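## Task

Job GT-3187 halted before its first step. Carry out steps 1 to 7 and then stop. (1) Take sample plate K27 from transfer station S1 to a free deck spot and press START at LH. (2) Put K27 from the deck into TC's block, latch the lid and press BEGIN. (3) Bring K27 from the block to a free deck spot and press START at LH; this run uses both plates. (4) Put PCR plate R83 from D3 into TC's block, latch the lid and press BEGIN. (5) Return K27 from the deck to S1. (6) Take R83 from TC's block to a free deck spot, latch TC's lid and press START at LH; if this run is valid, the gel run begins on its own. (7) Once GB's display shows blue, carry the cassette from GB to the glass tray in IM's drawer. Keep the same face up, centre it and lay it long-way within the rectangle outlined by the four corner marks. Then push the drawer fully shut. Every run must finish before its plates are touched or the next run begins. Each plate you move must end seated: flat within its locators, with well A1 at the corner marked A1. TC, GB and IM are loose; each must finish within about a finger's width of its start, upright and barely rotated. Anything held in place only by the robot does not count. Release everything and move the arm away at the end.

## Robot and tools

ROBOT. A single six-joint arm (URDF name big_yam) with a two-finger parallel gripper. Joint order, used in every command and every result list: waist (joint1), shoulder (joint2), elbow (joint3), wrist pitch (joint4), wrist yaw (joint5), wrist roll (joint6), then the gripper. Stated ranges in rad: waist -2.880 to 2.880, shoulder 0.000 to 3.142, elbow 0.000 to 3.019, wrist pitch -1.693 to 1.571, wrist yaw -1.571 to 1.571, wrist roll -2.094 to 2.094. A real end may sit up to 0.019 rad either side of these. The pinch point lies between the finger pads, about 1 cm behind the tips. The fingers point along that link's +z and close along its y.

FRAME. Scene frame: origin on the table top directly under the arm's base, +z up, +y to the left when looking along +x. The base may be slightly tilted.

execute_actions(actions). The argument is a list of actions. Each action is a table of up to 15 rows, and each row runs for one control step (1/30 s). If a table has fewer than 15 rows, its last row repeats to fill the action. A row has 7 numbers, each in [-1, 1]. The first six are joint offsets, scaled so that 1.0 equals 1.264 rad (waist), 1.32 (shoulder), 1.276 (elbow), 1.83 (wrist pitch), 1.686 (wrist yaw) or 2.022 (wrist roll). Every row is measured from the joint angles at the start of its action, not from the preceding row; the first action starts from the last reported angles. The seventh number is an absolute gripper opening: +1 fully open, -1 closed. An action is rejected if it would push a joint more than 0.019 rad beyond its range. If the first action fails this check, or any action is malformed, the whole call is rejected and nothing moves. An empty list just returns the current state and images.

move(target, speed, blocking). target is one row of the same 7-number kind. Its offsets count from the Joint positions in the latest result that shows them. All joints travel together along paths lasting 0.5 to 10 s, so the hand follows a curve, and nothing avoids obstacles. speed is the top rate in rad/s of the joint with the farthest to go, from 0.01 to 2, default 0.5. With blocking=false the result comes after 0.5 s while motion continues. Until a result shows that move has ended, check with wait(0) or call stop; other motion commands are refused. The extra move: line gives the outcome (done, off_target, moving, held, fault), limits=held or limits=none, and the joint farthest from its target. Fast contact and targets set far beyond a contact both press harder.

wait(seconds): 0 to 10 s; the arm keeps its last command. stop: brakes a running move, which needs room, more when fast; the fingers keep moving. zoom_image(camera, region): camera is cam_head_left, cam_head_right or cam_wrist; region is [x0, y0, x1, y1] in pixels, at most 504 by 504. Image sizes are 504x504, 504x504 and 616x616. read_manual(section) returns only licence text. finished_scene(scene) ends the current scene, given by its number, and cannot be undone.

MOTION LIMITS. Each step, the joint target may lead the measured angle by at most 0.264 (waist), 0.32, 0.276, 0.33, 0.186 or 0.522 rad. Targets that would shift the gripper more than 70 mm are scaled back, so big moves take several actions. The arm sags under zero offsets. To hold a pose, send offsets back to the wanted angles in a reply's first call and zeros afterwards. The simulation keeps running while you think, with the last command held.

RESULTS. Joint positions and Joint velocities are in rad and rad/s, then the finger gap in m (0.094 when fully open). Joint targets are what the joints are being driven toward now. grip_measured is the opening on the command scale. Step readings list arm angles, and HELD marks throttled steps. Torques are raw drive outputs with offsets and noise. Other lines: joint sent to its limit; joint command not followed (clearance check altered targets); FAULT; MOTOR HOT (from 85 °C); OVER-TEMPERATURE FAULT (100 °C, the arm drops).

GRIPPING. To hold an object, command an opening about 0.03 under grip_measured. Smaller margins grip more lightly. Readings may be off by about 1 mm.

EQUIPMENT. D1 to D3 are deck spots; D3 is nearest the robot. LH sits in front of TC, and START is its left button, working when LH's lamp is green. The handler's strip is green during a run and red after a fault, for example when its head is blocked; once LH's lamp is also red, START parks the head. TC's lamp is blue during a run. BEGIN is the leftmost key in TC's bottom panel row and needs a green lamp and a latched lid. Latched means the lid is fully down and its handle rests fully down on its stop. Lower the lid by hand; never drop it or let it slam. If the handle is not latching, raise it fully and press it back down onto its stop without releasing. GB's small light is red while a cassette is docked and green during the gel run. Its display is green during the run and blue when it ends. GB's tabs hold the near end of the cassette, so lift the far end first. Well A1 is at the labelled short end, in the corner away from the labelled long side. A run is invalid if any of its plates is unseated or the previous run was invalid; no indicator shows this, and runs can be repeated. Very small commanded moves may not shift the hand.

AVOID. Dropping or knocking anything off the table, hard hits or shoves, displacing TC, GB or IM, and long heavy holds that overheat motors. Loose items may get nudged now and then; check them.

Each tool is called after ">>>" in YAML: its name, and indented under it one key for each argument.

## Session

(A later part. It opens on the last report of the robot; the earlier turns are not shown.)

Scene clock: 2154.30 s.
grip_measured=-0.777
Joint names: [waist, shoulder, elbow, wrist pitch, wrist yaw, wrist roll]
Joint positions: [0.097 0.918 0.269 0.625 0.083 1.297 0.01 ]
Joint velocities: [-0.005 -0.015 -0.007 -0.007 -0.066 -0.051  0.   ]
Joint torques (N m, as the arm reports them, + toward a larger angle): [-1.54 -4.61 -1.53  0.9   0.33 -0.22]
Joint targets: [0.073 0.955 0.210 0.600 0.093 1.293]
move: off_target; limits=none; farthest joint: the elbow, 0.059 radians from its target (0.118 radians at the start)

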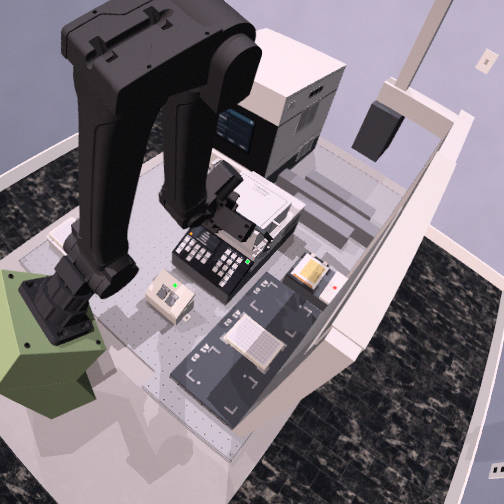

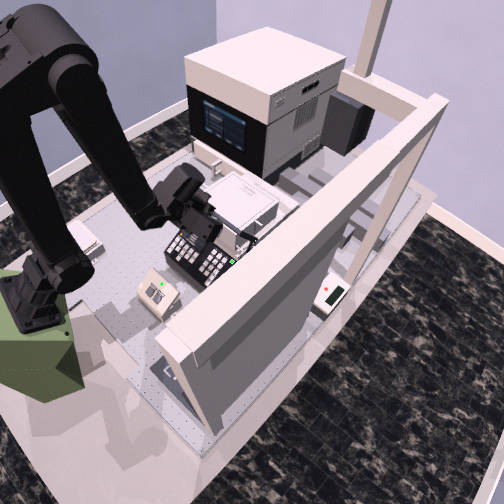

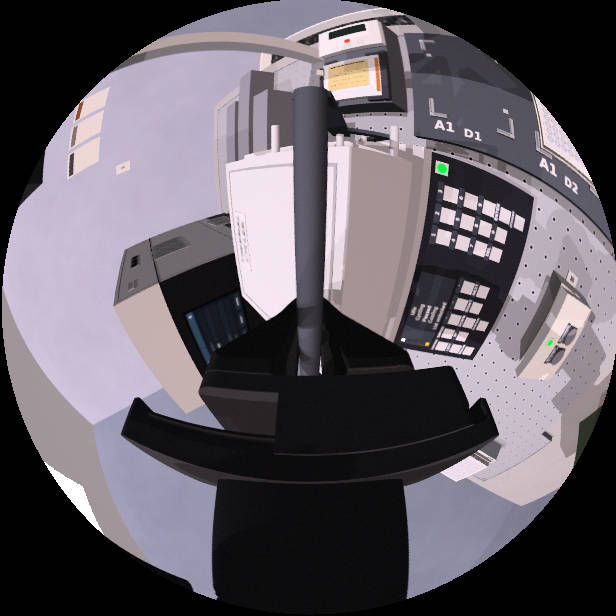

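>>> move:
  target: [-0.049, 0.11, -0.098, 0.058, -0.008, 0.0, -0.79]
  speed: 0.07

Scene clock: 2159.60 s.
grip_measured=-0.777
Joint names: [waist, shoulder, elbow, wrist pitch, wrist yaw, wrist roll]
Joint positions: [0.063 1.022 0.216 0.76  0.057 1.295 0.01 ]
Joint velocities: [ 0.005  0.005 -0.012 -0.007 -0.066 -0.022  0.   ]
Joint torques (N m, as the arm reports them, + toward a larger angle): [-1.8  -4.63 -3.93  0.79  0.48 -0.16]
Joint targets: [0.035 1.063 0.145 0.731 0.070 1.297]
move: off_target; limits=none; farthest joint: the elbow, 0.072 radians from its target (0.126 radians at the start)

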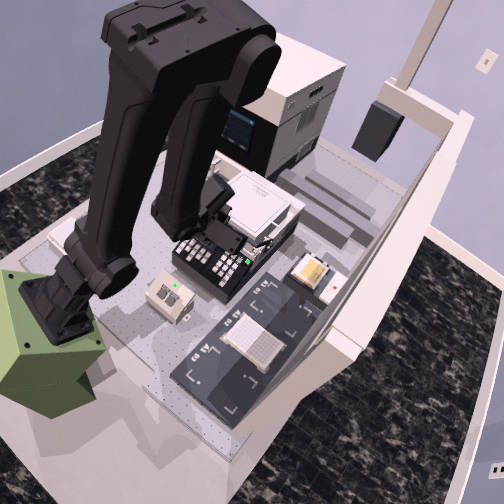

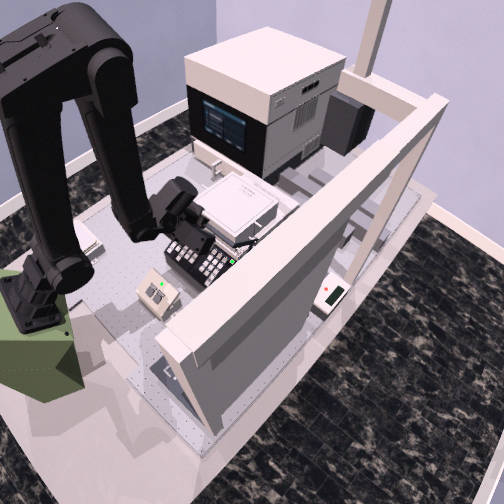

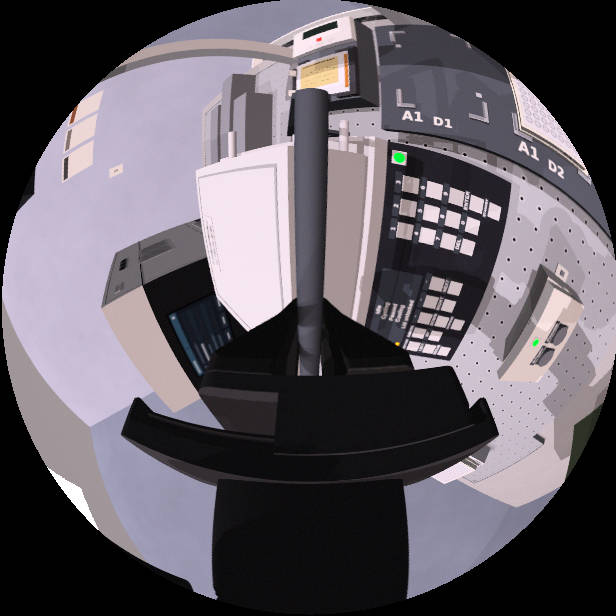

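>>> move:
  target: [-0.045, 0.155, -0.048, 0.058, -0.004, 0.0, -0.79]
  speed: 0.07

Scene clock: 2164.87 s.
grip_measured=-0.777
Joint names: [waist, shoulder, elbow, wrist pitch, wrist yaw, wrist roll]
Joint positions: [0.032 1.185 0.208 0.894 0.038 1.295 0.01 ]
Joint velocities: [ 0.005 -0.005  0.002 -0.007 -0.007  0.051 -0.001]
Joint torques (N m, as the arm reports them, + toward a larger angle): [-1.57 -4.95 -4.28  0.85  0.43 -0.16]
Joint targets: [0.006 1.227 0.155 0.866 0.050 1.295]
move: off_target; limits=none; farthest joint: the elbow, 0.053 radians from its target (0.061 radians at the start)

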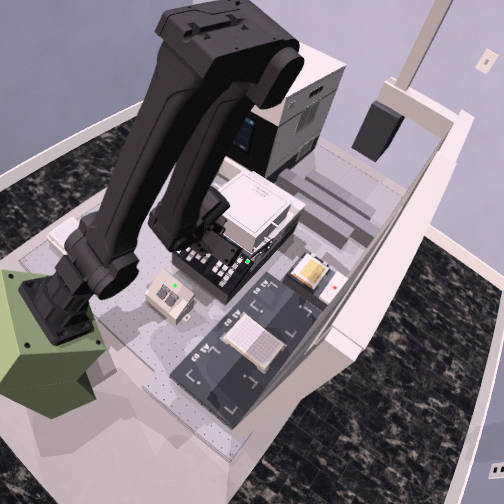

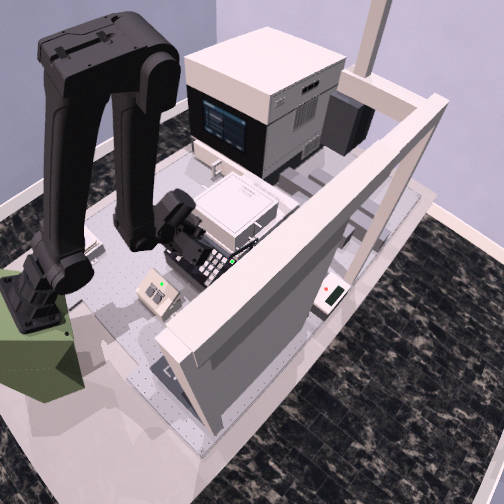

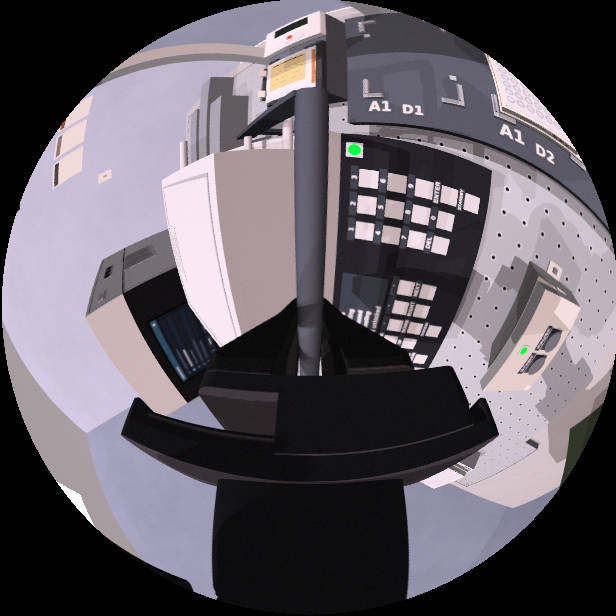

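>>> move:
  target: [-0.027, 0.079, -0.044, 0.0224, 0.0, 0.0, -0.79]
  speed: 0.05

Scene clock: 2169.50 s.
grip_measured=-0.777
Joint names: [waist, shoulder, elbow, wrist pitch, wrist yaw, wrist roll]
Joint positions: [0.024 1.239 0.205 0.965 0.027 1.295 0.01 ]
Joint velocities: [-0.005 -0.005 -0.007  0.002  0.007 -0.022  0.   ]
Joint torques (N m, as the arm reports them, + toward a larger angle): [-0.69 -4.18 -4.71  0.7   0.39 -0.16]
Joint targets: [-0.002 1.290 0.152 0.935 0.038 1.295]
move: off_target; limits=none; farthest joint: the elbow, 0.054 radians from its target (0.056 radians at the start)

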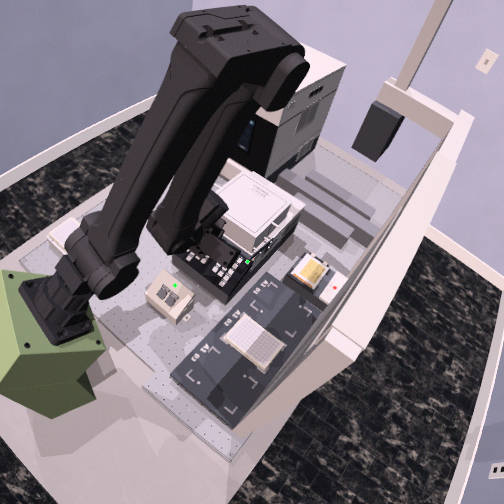

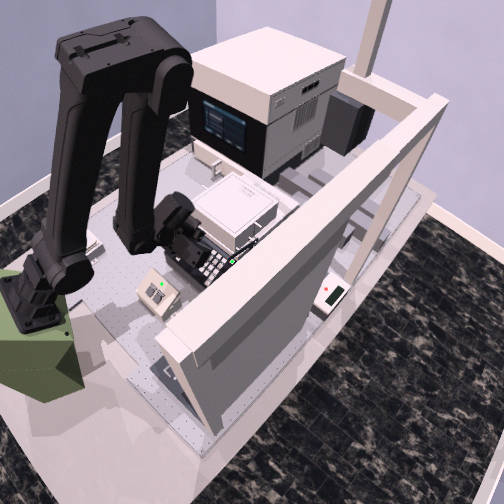

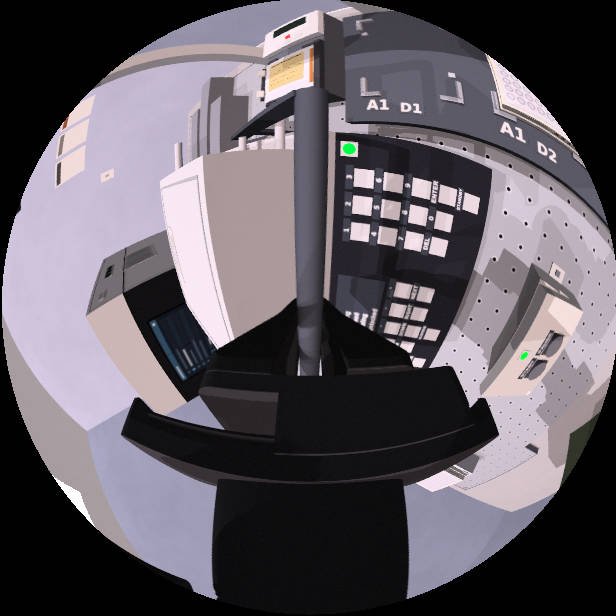

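Relax, release, back off.

>>> move:
  target: [0, 0.005, 0, 0, 0, 0, -0.79]
  speed: 0.05

>>> move:
  target: [0, 0.005, 0, 0, 0, 0, -0.45]
  speed: 0.05

>>> move:
  target: [0, -0.155, -0.081, -0.057, 0.008, 0, -0.45]
  speed: 0.2

>>> zoom_image:
  camera: "cam_wrist"
  region: [280, 230, 440, 360]

Scene clock: 2173.40 s.
grip_measured=-0.777
Joint names: [waist, shoulder, elbow, wrist pitch, wrist yaw, wrist roll]
Joint positions: [0.024 1.238 0.207 0.967 0.025 1.295 0.01 ]
Joint velocities: [-0.005 -0.005  0.002  0.002 -0.007 -0.051  0.001]
Joint torques (N m, as the arm reports them, + toward a larger angle): [ 1.16 -8.39 -0.53  1.82  0.09 -0.18]
Joint targets: [0.024 1.245 0.205 0.965 0.027 1.295]
move: done; limits=none; farthest joint: the shoulder, 0.008 radians from its target (0.007 radians at the start)

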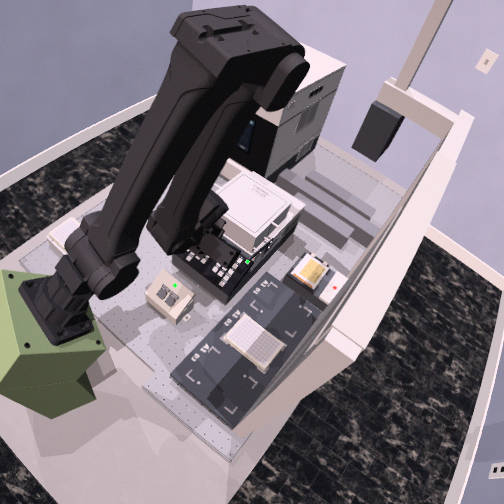

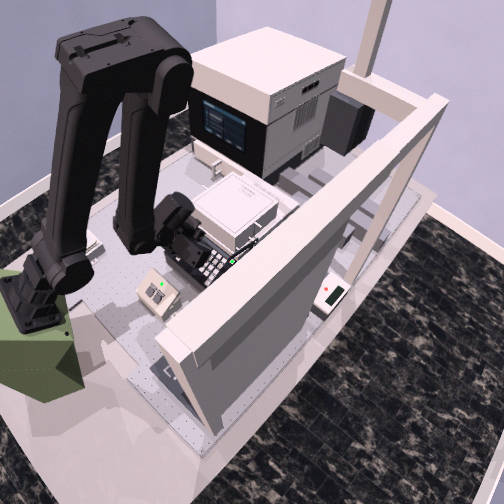

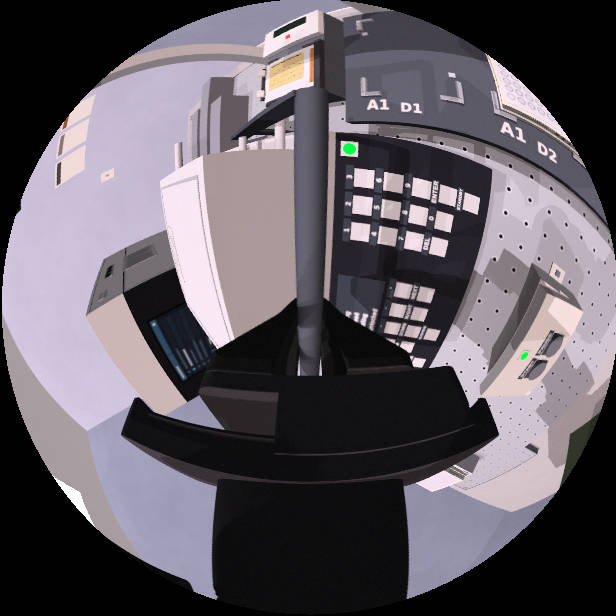

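Scene clock: 2174.10 s.
grip_measured=-0.451
Joint names: [waist, shoulder, elbow, wrist pitch, wrist yaw, wrist roll]
Joint positions: [0.024 1.238 0.207 0.967 0.025 1.295 0.026]
Joint velocities: [-0.015 -0.005 -0.002  0.002 -0.022  0.007 -0.   ]
Joint torques (N m, as the arm reports them, + toward a larger angle): [ 1.34 -8.48 -0.36  1.88  0.01 -0.15]
Joint targets: [0.024 1.244 0.207 0.967 0.026 1.295]
move: done; limits=none; farthest joint: the shoulder, 0.007 radians from its target (0.007 radians at the start)

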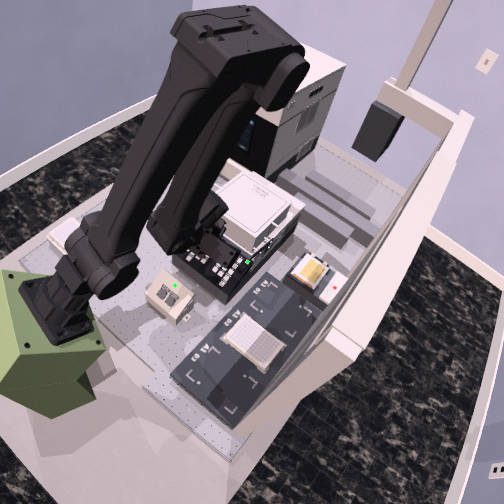

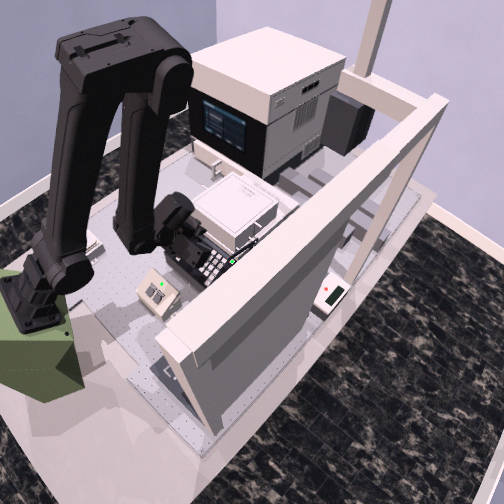

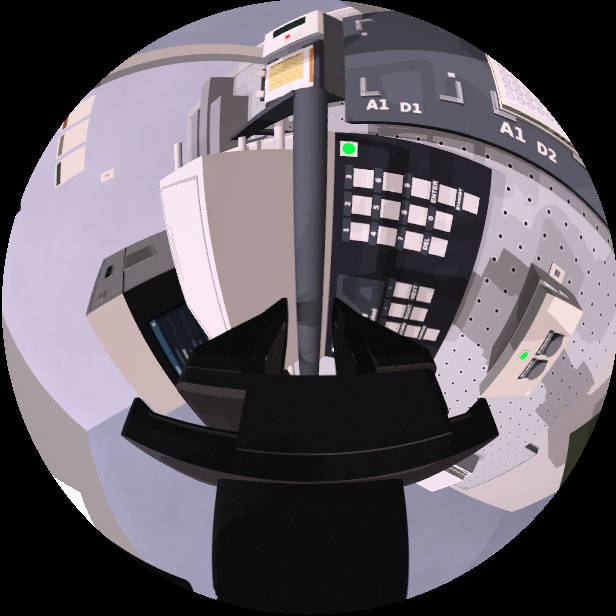

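Scene clock: 2175.47 s.
grip_measured=-0.451
Joint names: [waist, shoulder, elbow, wrist pitch, wrist yaw, wrist roll]
Joint positions: [0.024 1.042 0.108 0.874 0.036 1.295 0.026]
Joint velocities: [-0.005  0.015  0.002 -0.002  0.037  0.066  0.001]
Joint torques (N m, as the arm reports them, + toward a larger angle): [ 0.74 -7.5   0.19  1.39  0.15 -0.15]
Joint targets: [0.024 1.033 0.104 0.863 0.039 1.295]
move: done; limits=none; farthest joint: the wrist pitch, 0.011 radians from its target (0.104 radians at the start)

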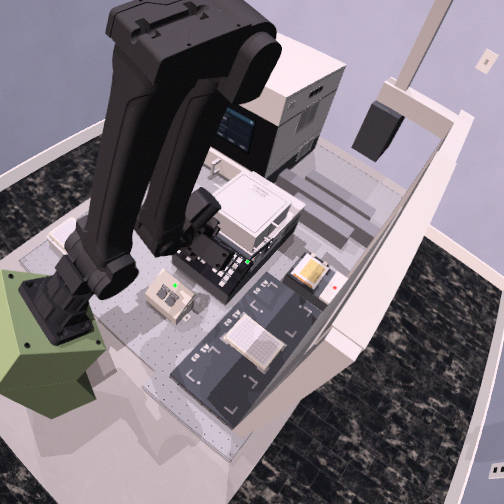

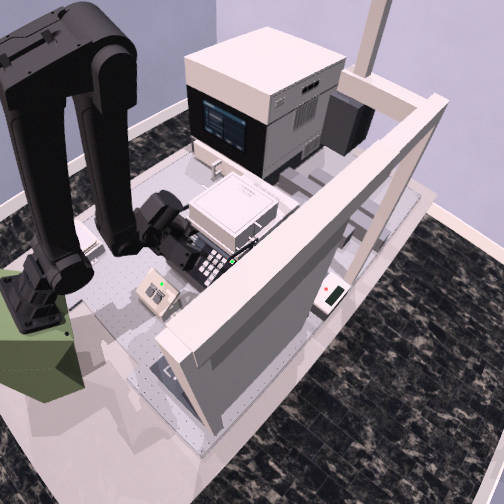

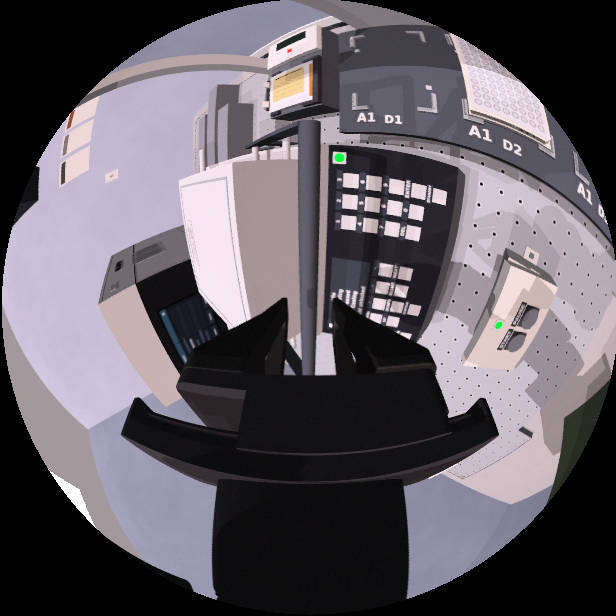

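Region (280, 230, 440, 360) of cam_wrist's 616x616 image, scaled by 3.150, with more detail than that image has; it fills the top 410 rows of this view, and the rest is white.

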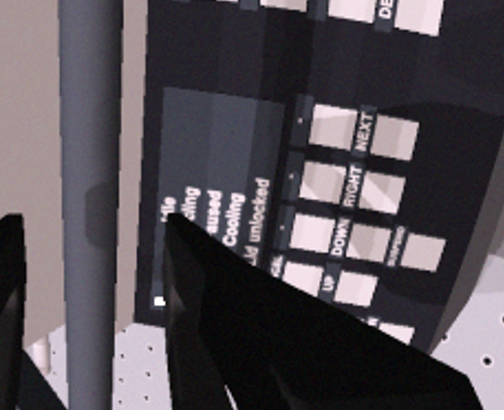

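>>> move:
  target: [0.066, 0.1, 0.07, -0.418, 0.127, 0.0945, -1]
  speed: 0.6

>>> zoom_image:
  camera: "cam_wrist"
  region: [60, 100, 300, 340]

Scene clock: 2187.63 s.
grip_measured=-0.996
Joint names: [waist, shoulder, elbow, wrist pitch, wrist yaw, wrist roll]
Joint positions: [0.097 1.16  0.189 0.119 0.247 1.47  0.   ]
Joint velocities: [-0.005 -0.015  0.002  0.002 -0.037  0.022 -0.001]
Joint torques (N m, as the arm reports them, + toward a larger angle): [ 2.47 -5.63 -0.24  0.31  0.28  0.08]
Joint targets: [0.108 1.174 0.198 0.109 0.250 1.487]
move: done; limits=none; farthest joint: the wrist roll, 0.016 radians from its target (0.191 radians at the start)

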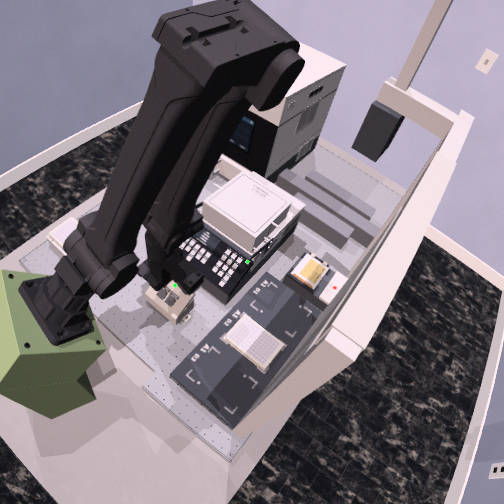

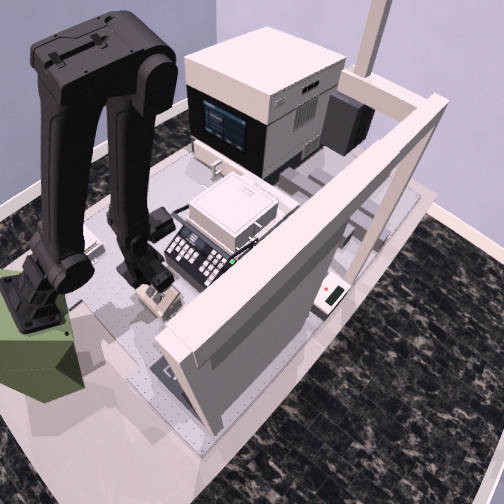

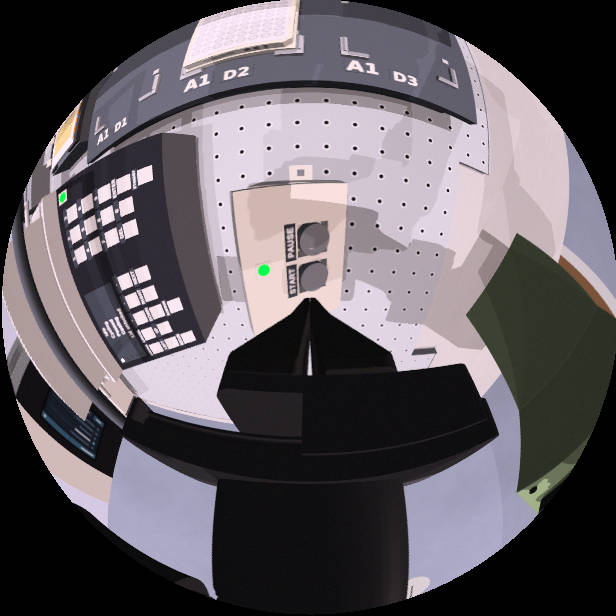

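Region (60, 100, 300, 340) of cam_wrist's 616x616 image, scaled by 2.100, with more detail than that image has.

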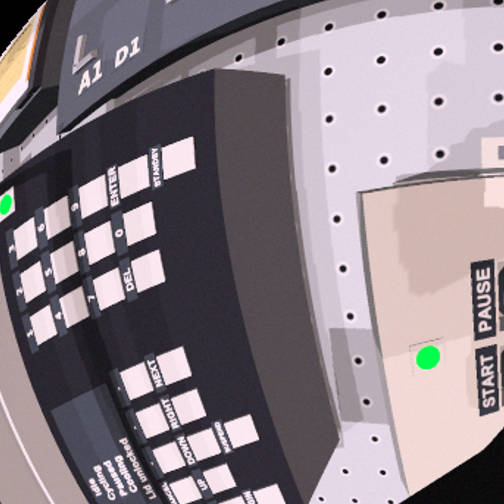

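>>> zoom_image:
  camera: "cam_wrist"
  region: [130, 0, 400, 110]

>>> zoom_image:
  camera: "cam_head_left"
  region: [160, 260, 340, 430]

>>> zoom_image:
  camera: "cam_wrist"
  region: [70, 270, 210, 390]

Region (130, 0, 400, 110) of cam_wrist's 616x616 image, scaled by 1.867, with more detail than that image has; it fills the top 205 rows of this view, and the rest is white.

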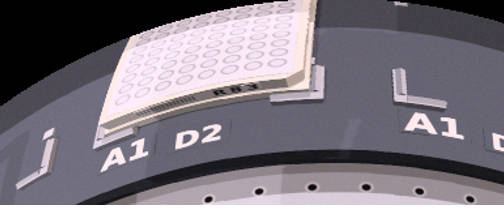

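Region (160, 260, 340, 430) of cam_head_left's 504x504 image, scaled by 2.800, with more detail than that image has.

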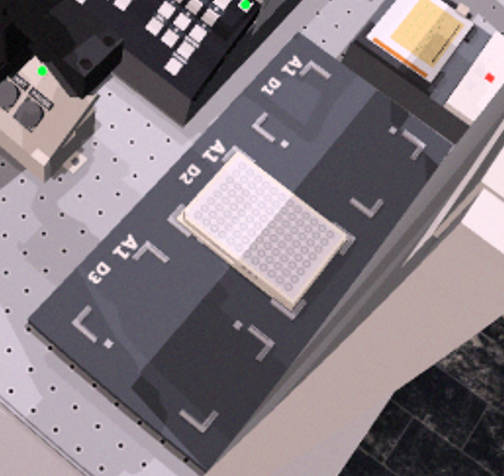

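Region (70, 270, 210, 390) of cam_wrist's 616x616 image, scaled by 3.600, with more detail than that image has; it fills the top 432 rows of this view, and the rest is white.

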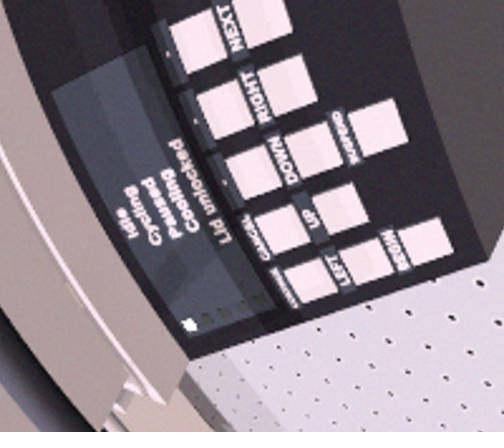

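>>> move:
  target: [-0.042, 0.2076, 0.035, 0.128, -0.016, -0.025, -1]
  speed: 0.3

Scene clock: 2197.33 s.
grip_measured=-0.996
Joint names: [waist, shoulder, elbow, wrist pitch, wrist yaw, wrist roll]
Joint positions: [0.056 1.421 0.227 0.338 0.223 1.436 0.   ]
Joint velocities: [ 0.005  0.005 -0.007  0.017 -0.007 -0.022 -0.001]
Joint torques (N m, as the arm reports them, + toward a larger angle): [ 0.15 -6.9  -2.45  1.29  0.07 -0.27]
Joint targets: [0.044 1.434 0.234 0.353 0.220 1.419]
move: done; limits=none; farthest joint: the wrist roll, 0.017 radians from its target (0.051 radians at the start)

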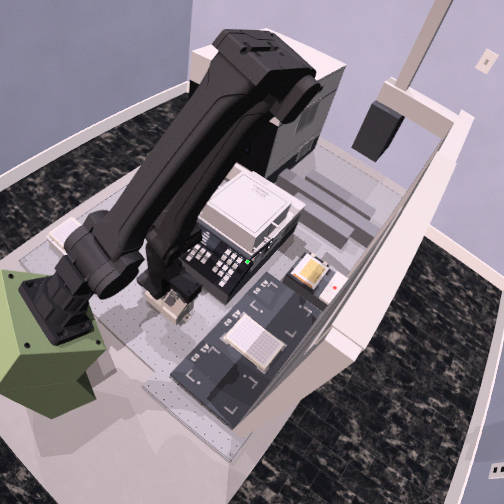

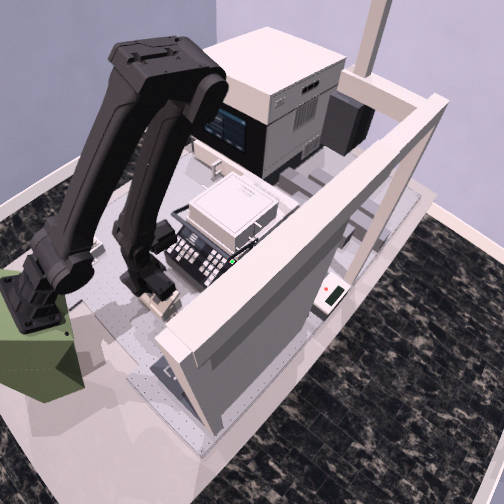

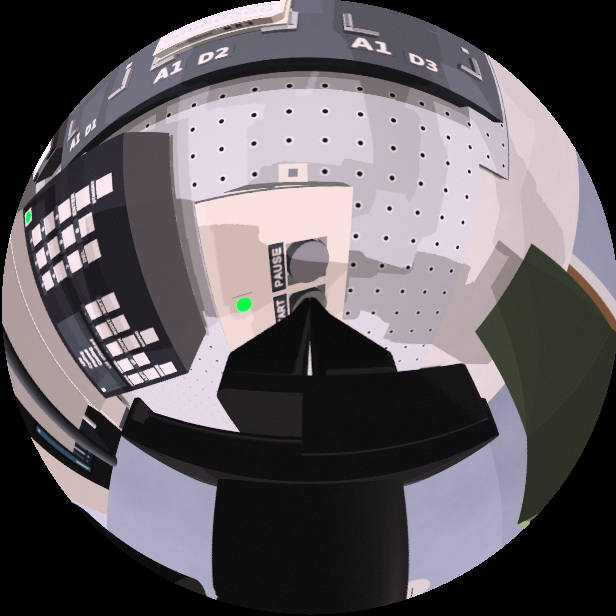

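>>> move:
  target: [-0.001, 0.0515, 0.021, 0.039, 0.001, 0.0, -1]
  speed: 0.06

>>> move:
  target: [0.04, -0.23, -0.045, -0.155, 0.015, 0.025, -1]
  speed: 0.4

Scene clock: 2200.57 s.
grip_measured=-0.996
Joint names: [waist, shoulder, elbow, wrist pitch, wrist yaw, wrist roll]
Joint positions: [0.056 1.468 0.23  0.385 0.225 1.436 0.   ]
Joint velocities: [-0.005 -0.005 -0.012 -0.007 -0.051  0.081 -0.   ]
Joint torques (N m, as the arm reports them, + toward a larger angle): [ 1.26 -6.03 -1.45  1.47  0.17 -0.06]
Joint targets: [0.054 1.489 0.254 0.409 0.225 1.436]
move: off_target; limits=none; farthest joint: the elbow, 0.024 radians from its target (0.027 radians at the start)

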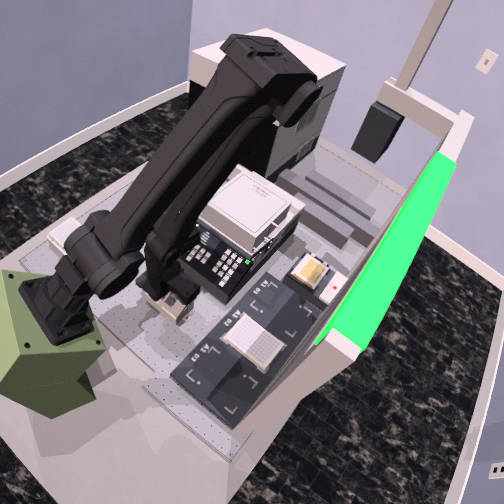

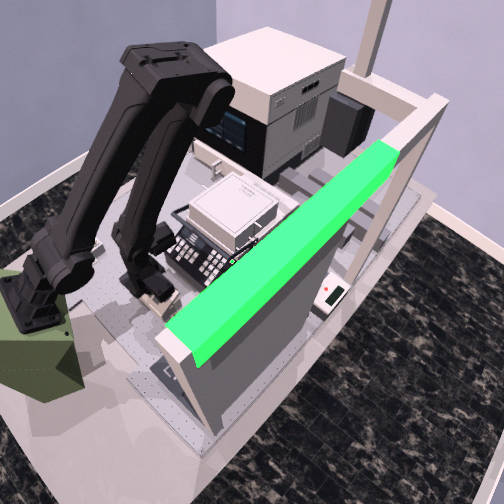

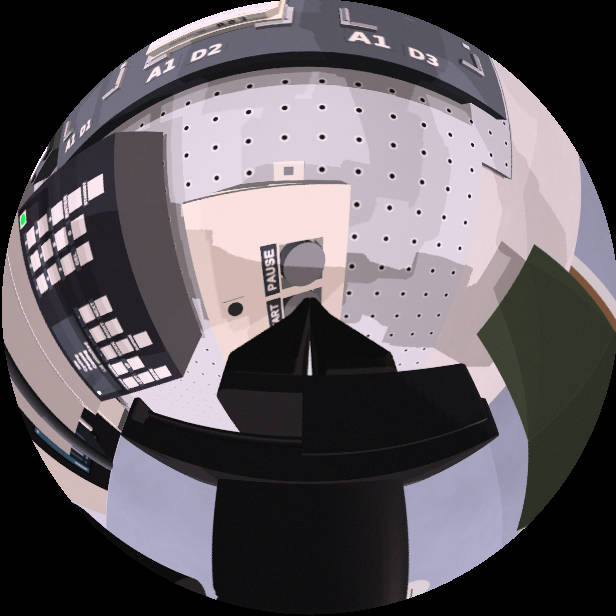

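Scene clock: 2201.80 s.
grip_measured=-0.996
Joint names: [waist, shoulder, elbow, wrist pitch, wrist yaw, wrist roll]
Joint positions: [0.096 1.17  0.18  0.111 0.247 1.47  0.   ]
Joint velocities: [-0.005 -0.015 -0.012 -0.002  0.051 -0.007 -0.001]
Joint torques (N m, as the arm reports them, + toward a larger angle): [ 2.42 -7.1  -1.72  0.13  0.27  0.06]
Joint targets: [0.106 1.164 0.173 0.101 0.250 1.486]
move: done; limits=none; farthest joint: the wrist roll, 0.017 radians from its target (0.051 radians at the start)

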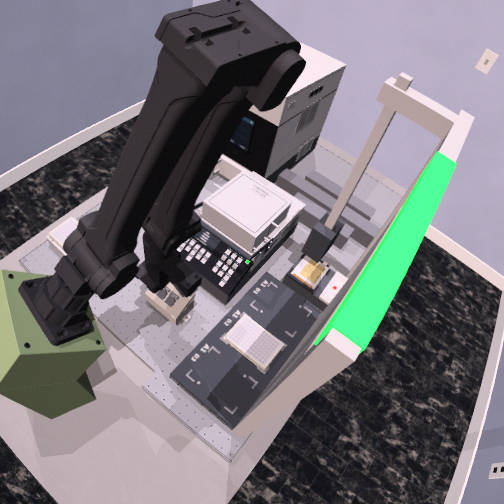

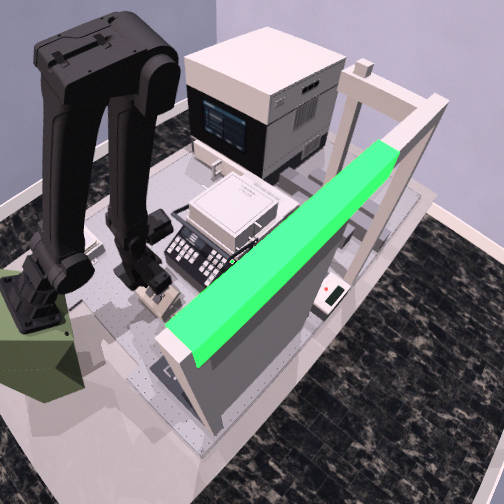

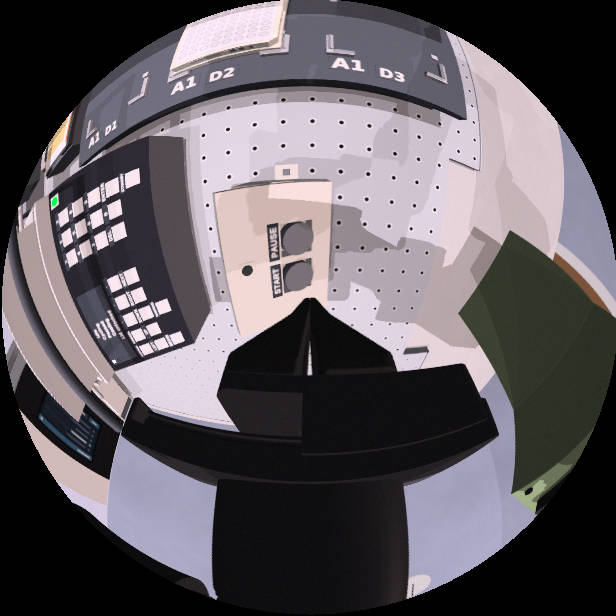

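>>> move:
  target: [0.425, 0.07, 0.11, 0.12, 0.122, -0.587, -1]
  speed: 0.8

>>> move:
  target: [0.079, 0.335, 0.33, 0.309, 0.163, -0.248, 0]
  speed: 0.5

Scene clock: 2213.27 s.
grip_measured=-0.996
Joint names: [waist, shoulder, elbow, wrist pitch, wrist yaw, wrist roll]
Joint positions: [0.626 1.246 0.308 0.318 0.449 0.299 0.   ]
Joint velocities: [-0.005 -0.005  0.012 -0.022 -0.022 -0.051 -0.   ]
Joint torques (N m, as the arm reports them, + toward a larger angle): [ 4.97 -6.18  2.6   1.72  0.09 -0.26]
Joint targets: [0.633 1.263 0.321 0.331 0.452 0.283]
move: done; limits=none; farthest joint: the shoulder, 0.017 radians from its target (0.092 radians at the start)

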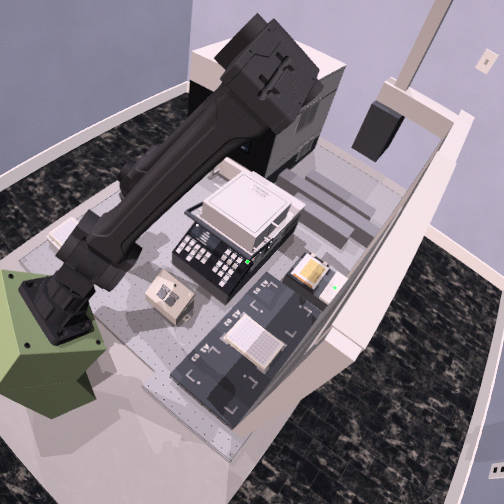

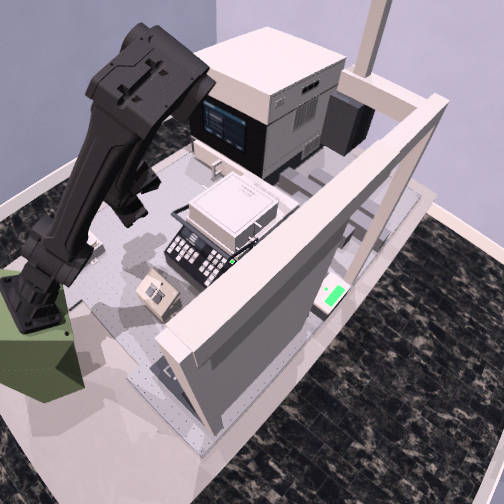

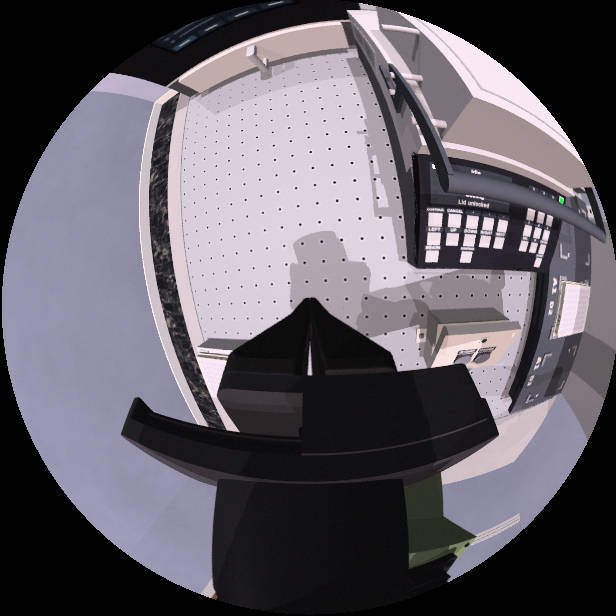

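Scene clock: 2215.13 s.
grip_measured=-0.001
Joint names: [waist, shoulder, elbow, wrist pitch, wrist yaw, wrist roll]
Joint positions: [ 0.715  1.672  0.718  0.867  0.721 -0.186  0.047]
Joint velocities: [-0.015  0.005 -0.012  0.012 -0.022 -0.022  0.001]
Joint torques (N m, as the arm reports them, + toward a larger angle): [ 10.19 -10.65   3.3    2.41   0.06  -0.26]
Joint targets: [0.726 1.688 0.729 0.883 0.724 -0.202]
move: done; limits=none; farthest joint: the wrist roll, 0.017 radians from its target (0.502 radians at the start)

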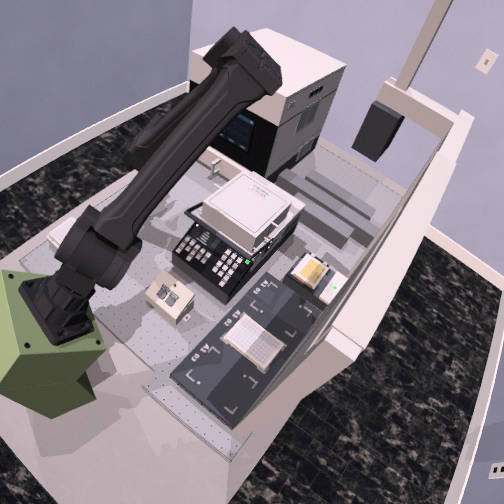

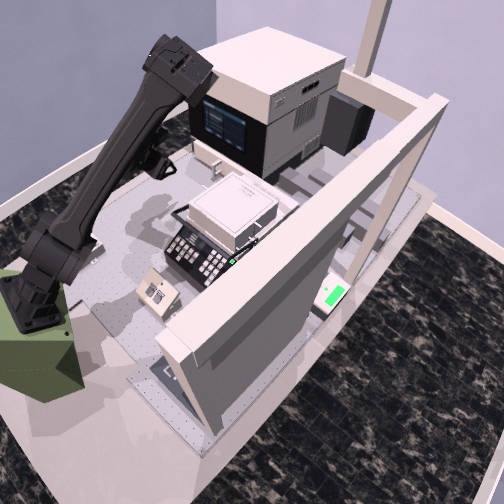

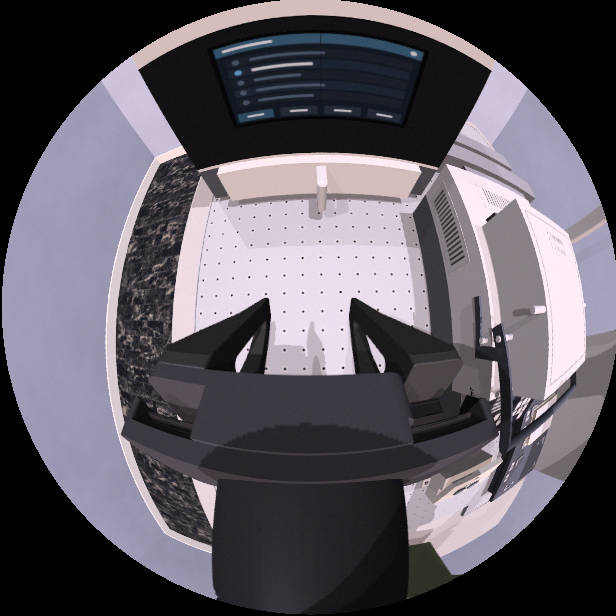

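>>> zoom_image:
  camera: "cam_wrist"
  region: [190, 130, 450, 260]

>>> zoom_image:
  camera: "cam_head_right"
  region: [170, 120, 290, 200]

Region (190, 130, 450, 260) of cam_wrist's 616x616 image, scaled by 1.938, with more detail than that image has.

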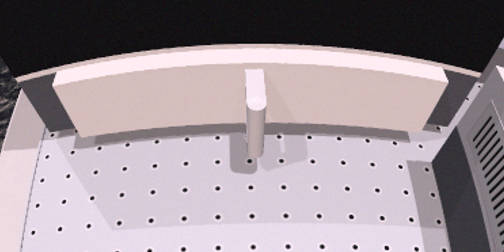

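Region (170, 120, 290, 200) of cam_head_right's 504x504 image, scaled by 4.200, with more detail than that image has.

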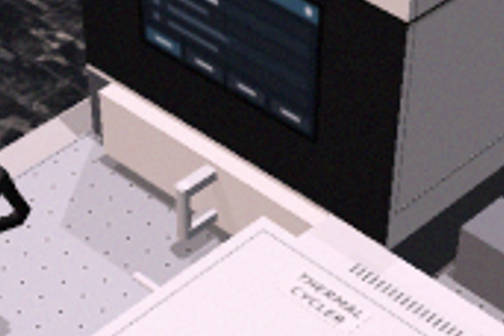

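>>> move:
  target: [-0.163, 0.1295, 0.327, -0.1355, -0.1145, -0.019, 0]
  speed: 0.4

>>> zoom_image:
  camera: "cam_wrist"
  region: [190, 130, 430, 370]

Scene clock: 2246.10 s.
grip_measured=-0.001
Joint names: [waist, shoulder, elbow, wrist pitch, wrist yaw, wrist roll]
Joint positions: [ 0.52   1.818  1.117  0.63   0.53  -0.208  0.047]
Joint velocities: [ 0.005 -0.005  0.002 -0.022 -0.037 -0.051 -0.001]
Joint torques (N m, as the arm reports them, + toward a larger angle): [  8.97 -14.92   5.11   1.33  -0.15  -0.28]
Joint targets: [0.509 1.843 1.135 0.619 0.528 -0.224]
move: off_target; limits=none; farthest joint: the shoulder, 0.025 radians from its target (0.171 radians at the start)

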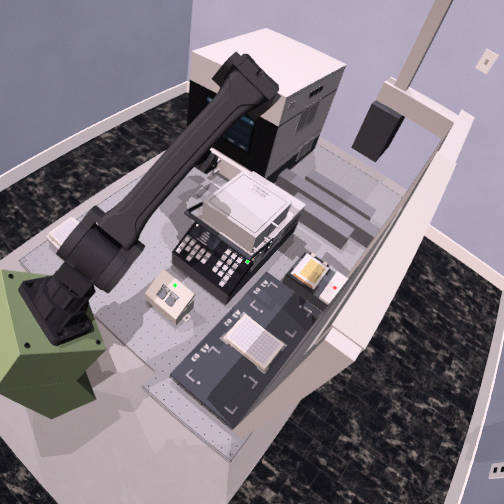

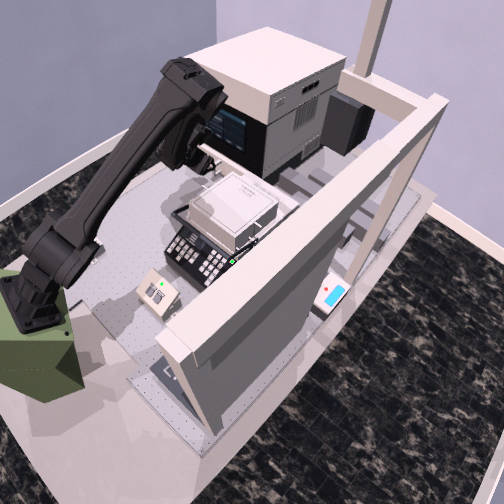

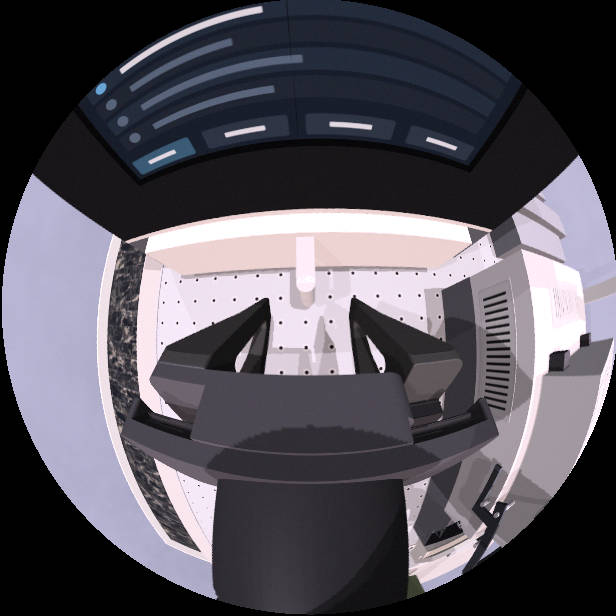

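Region (190, 130, 430, 370) of cam_wrist's 616x616 image, scaled by 2.100, with more detail than that image has.

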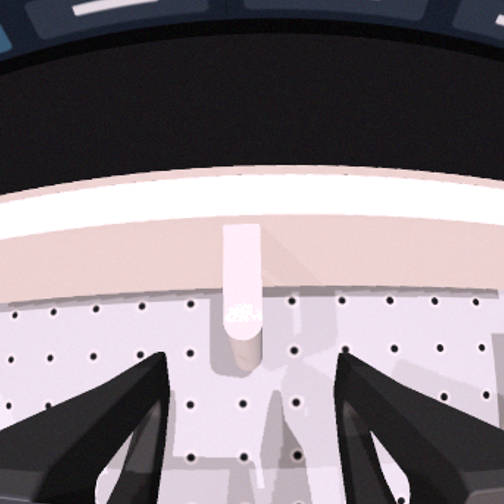

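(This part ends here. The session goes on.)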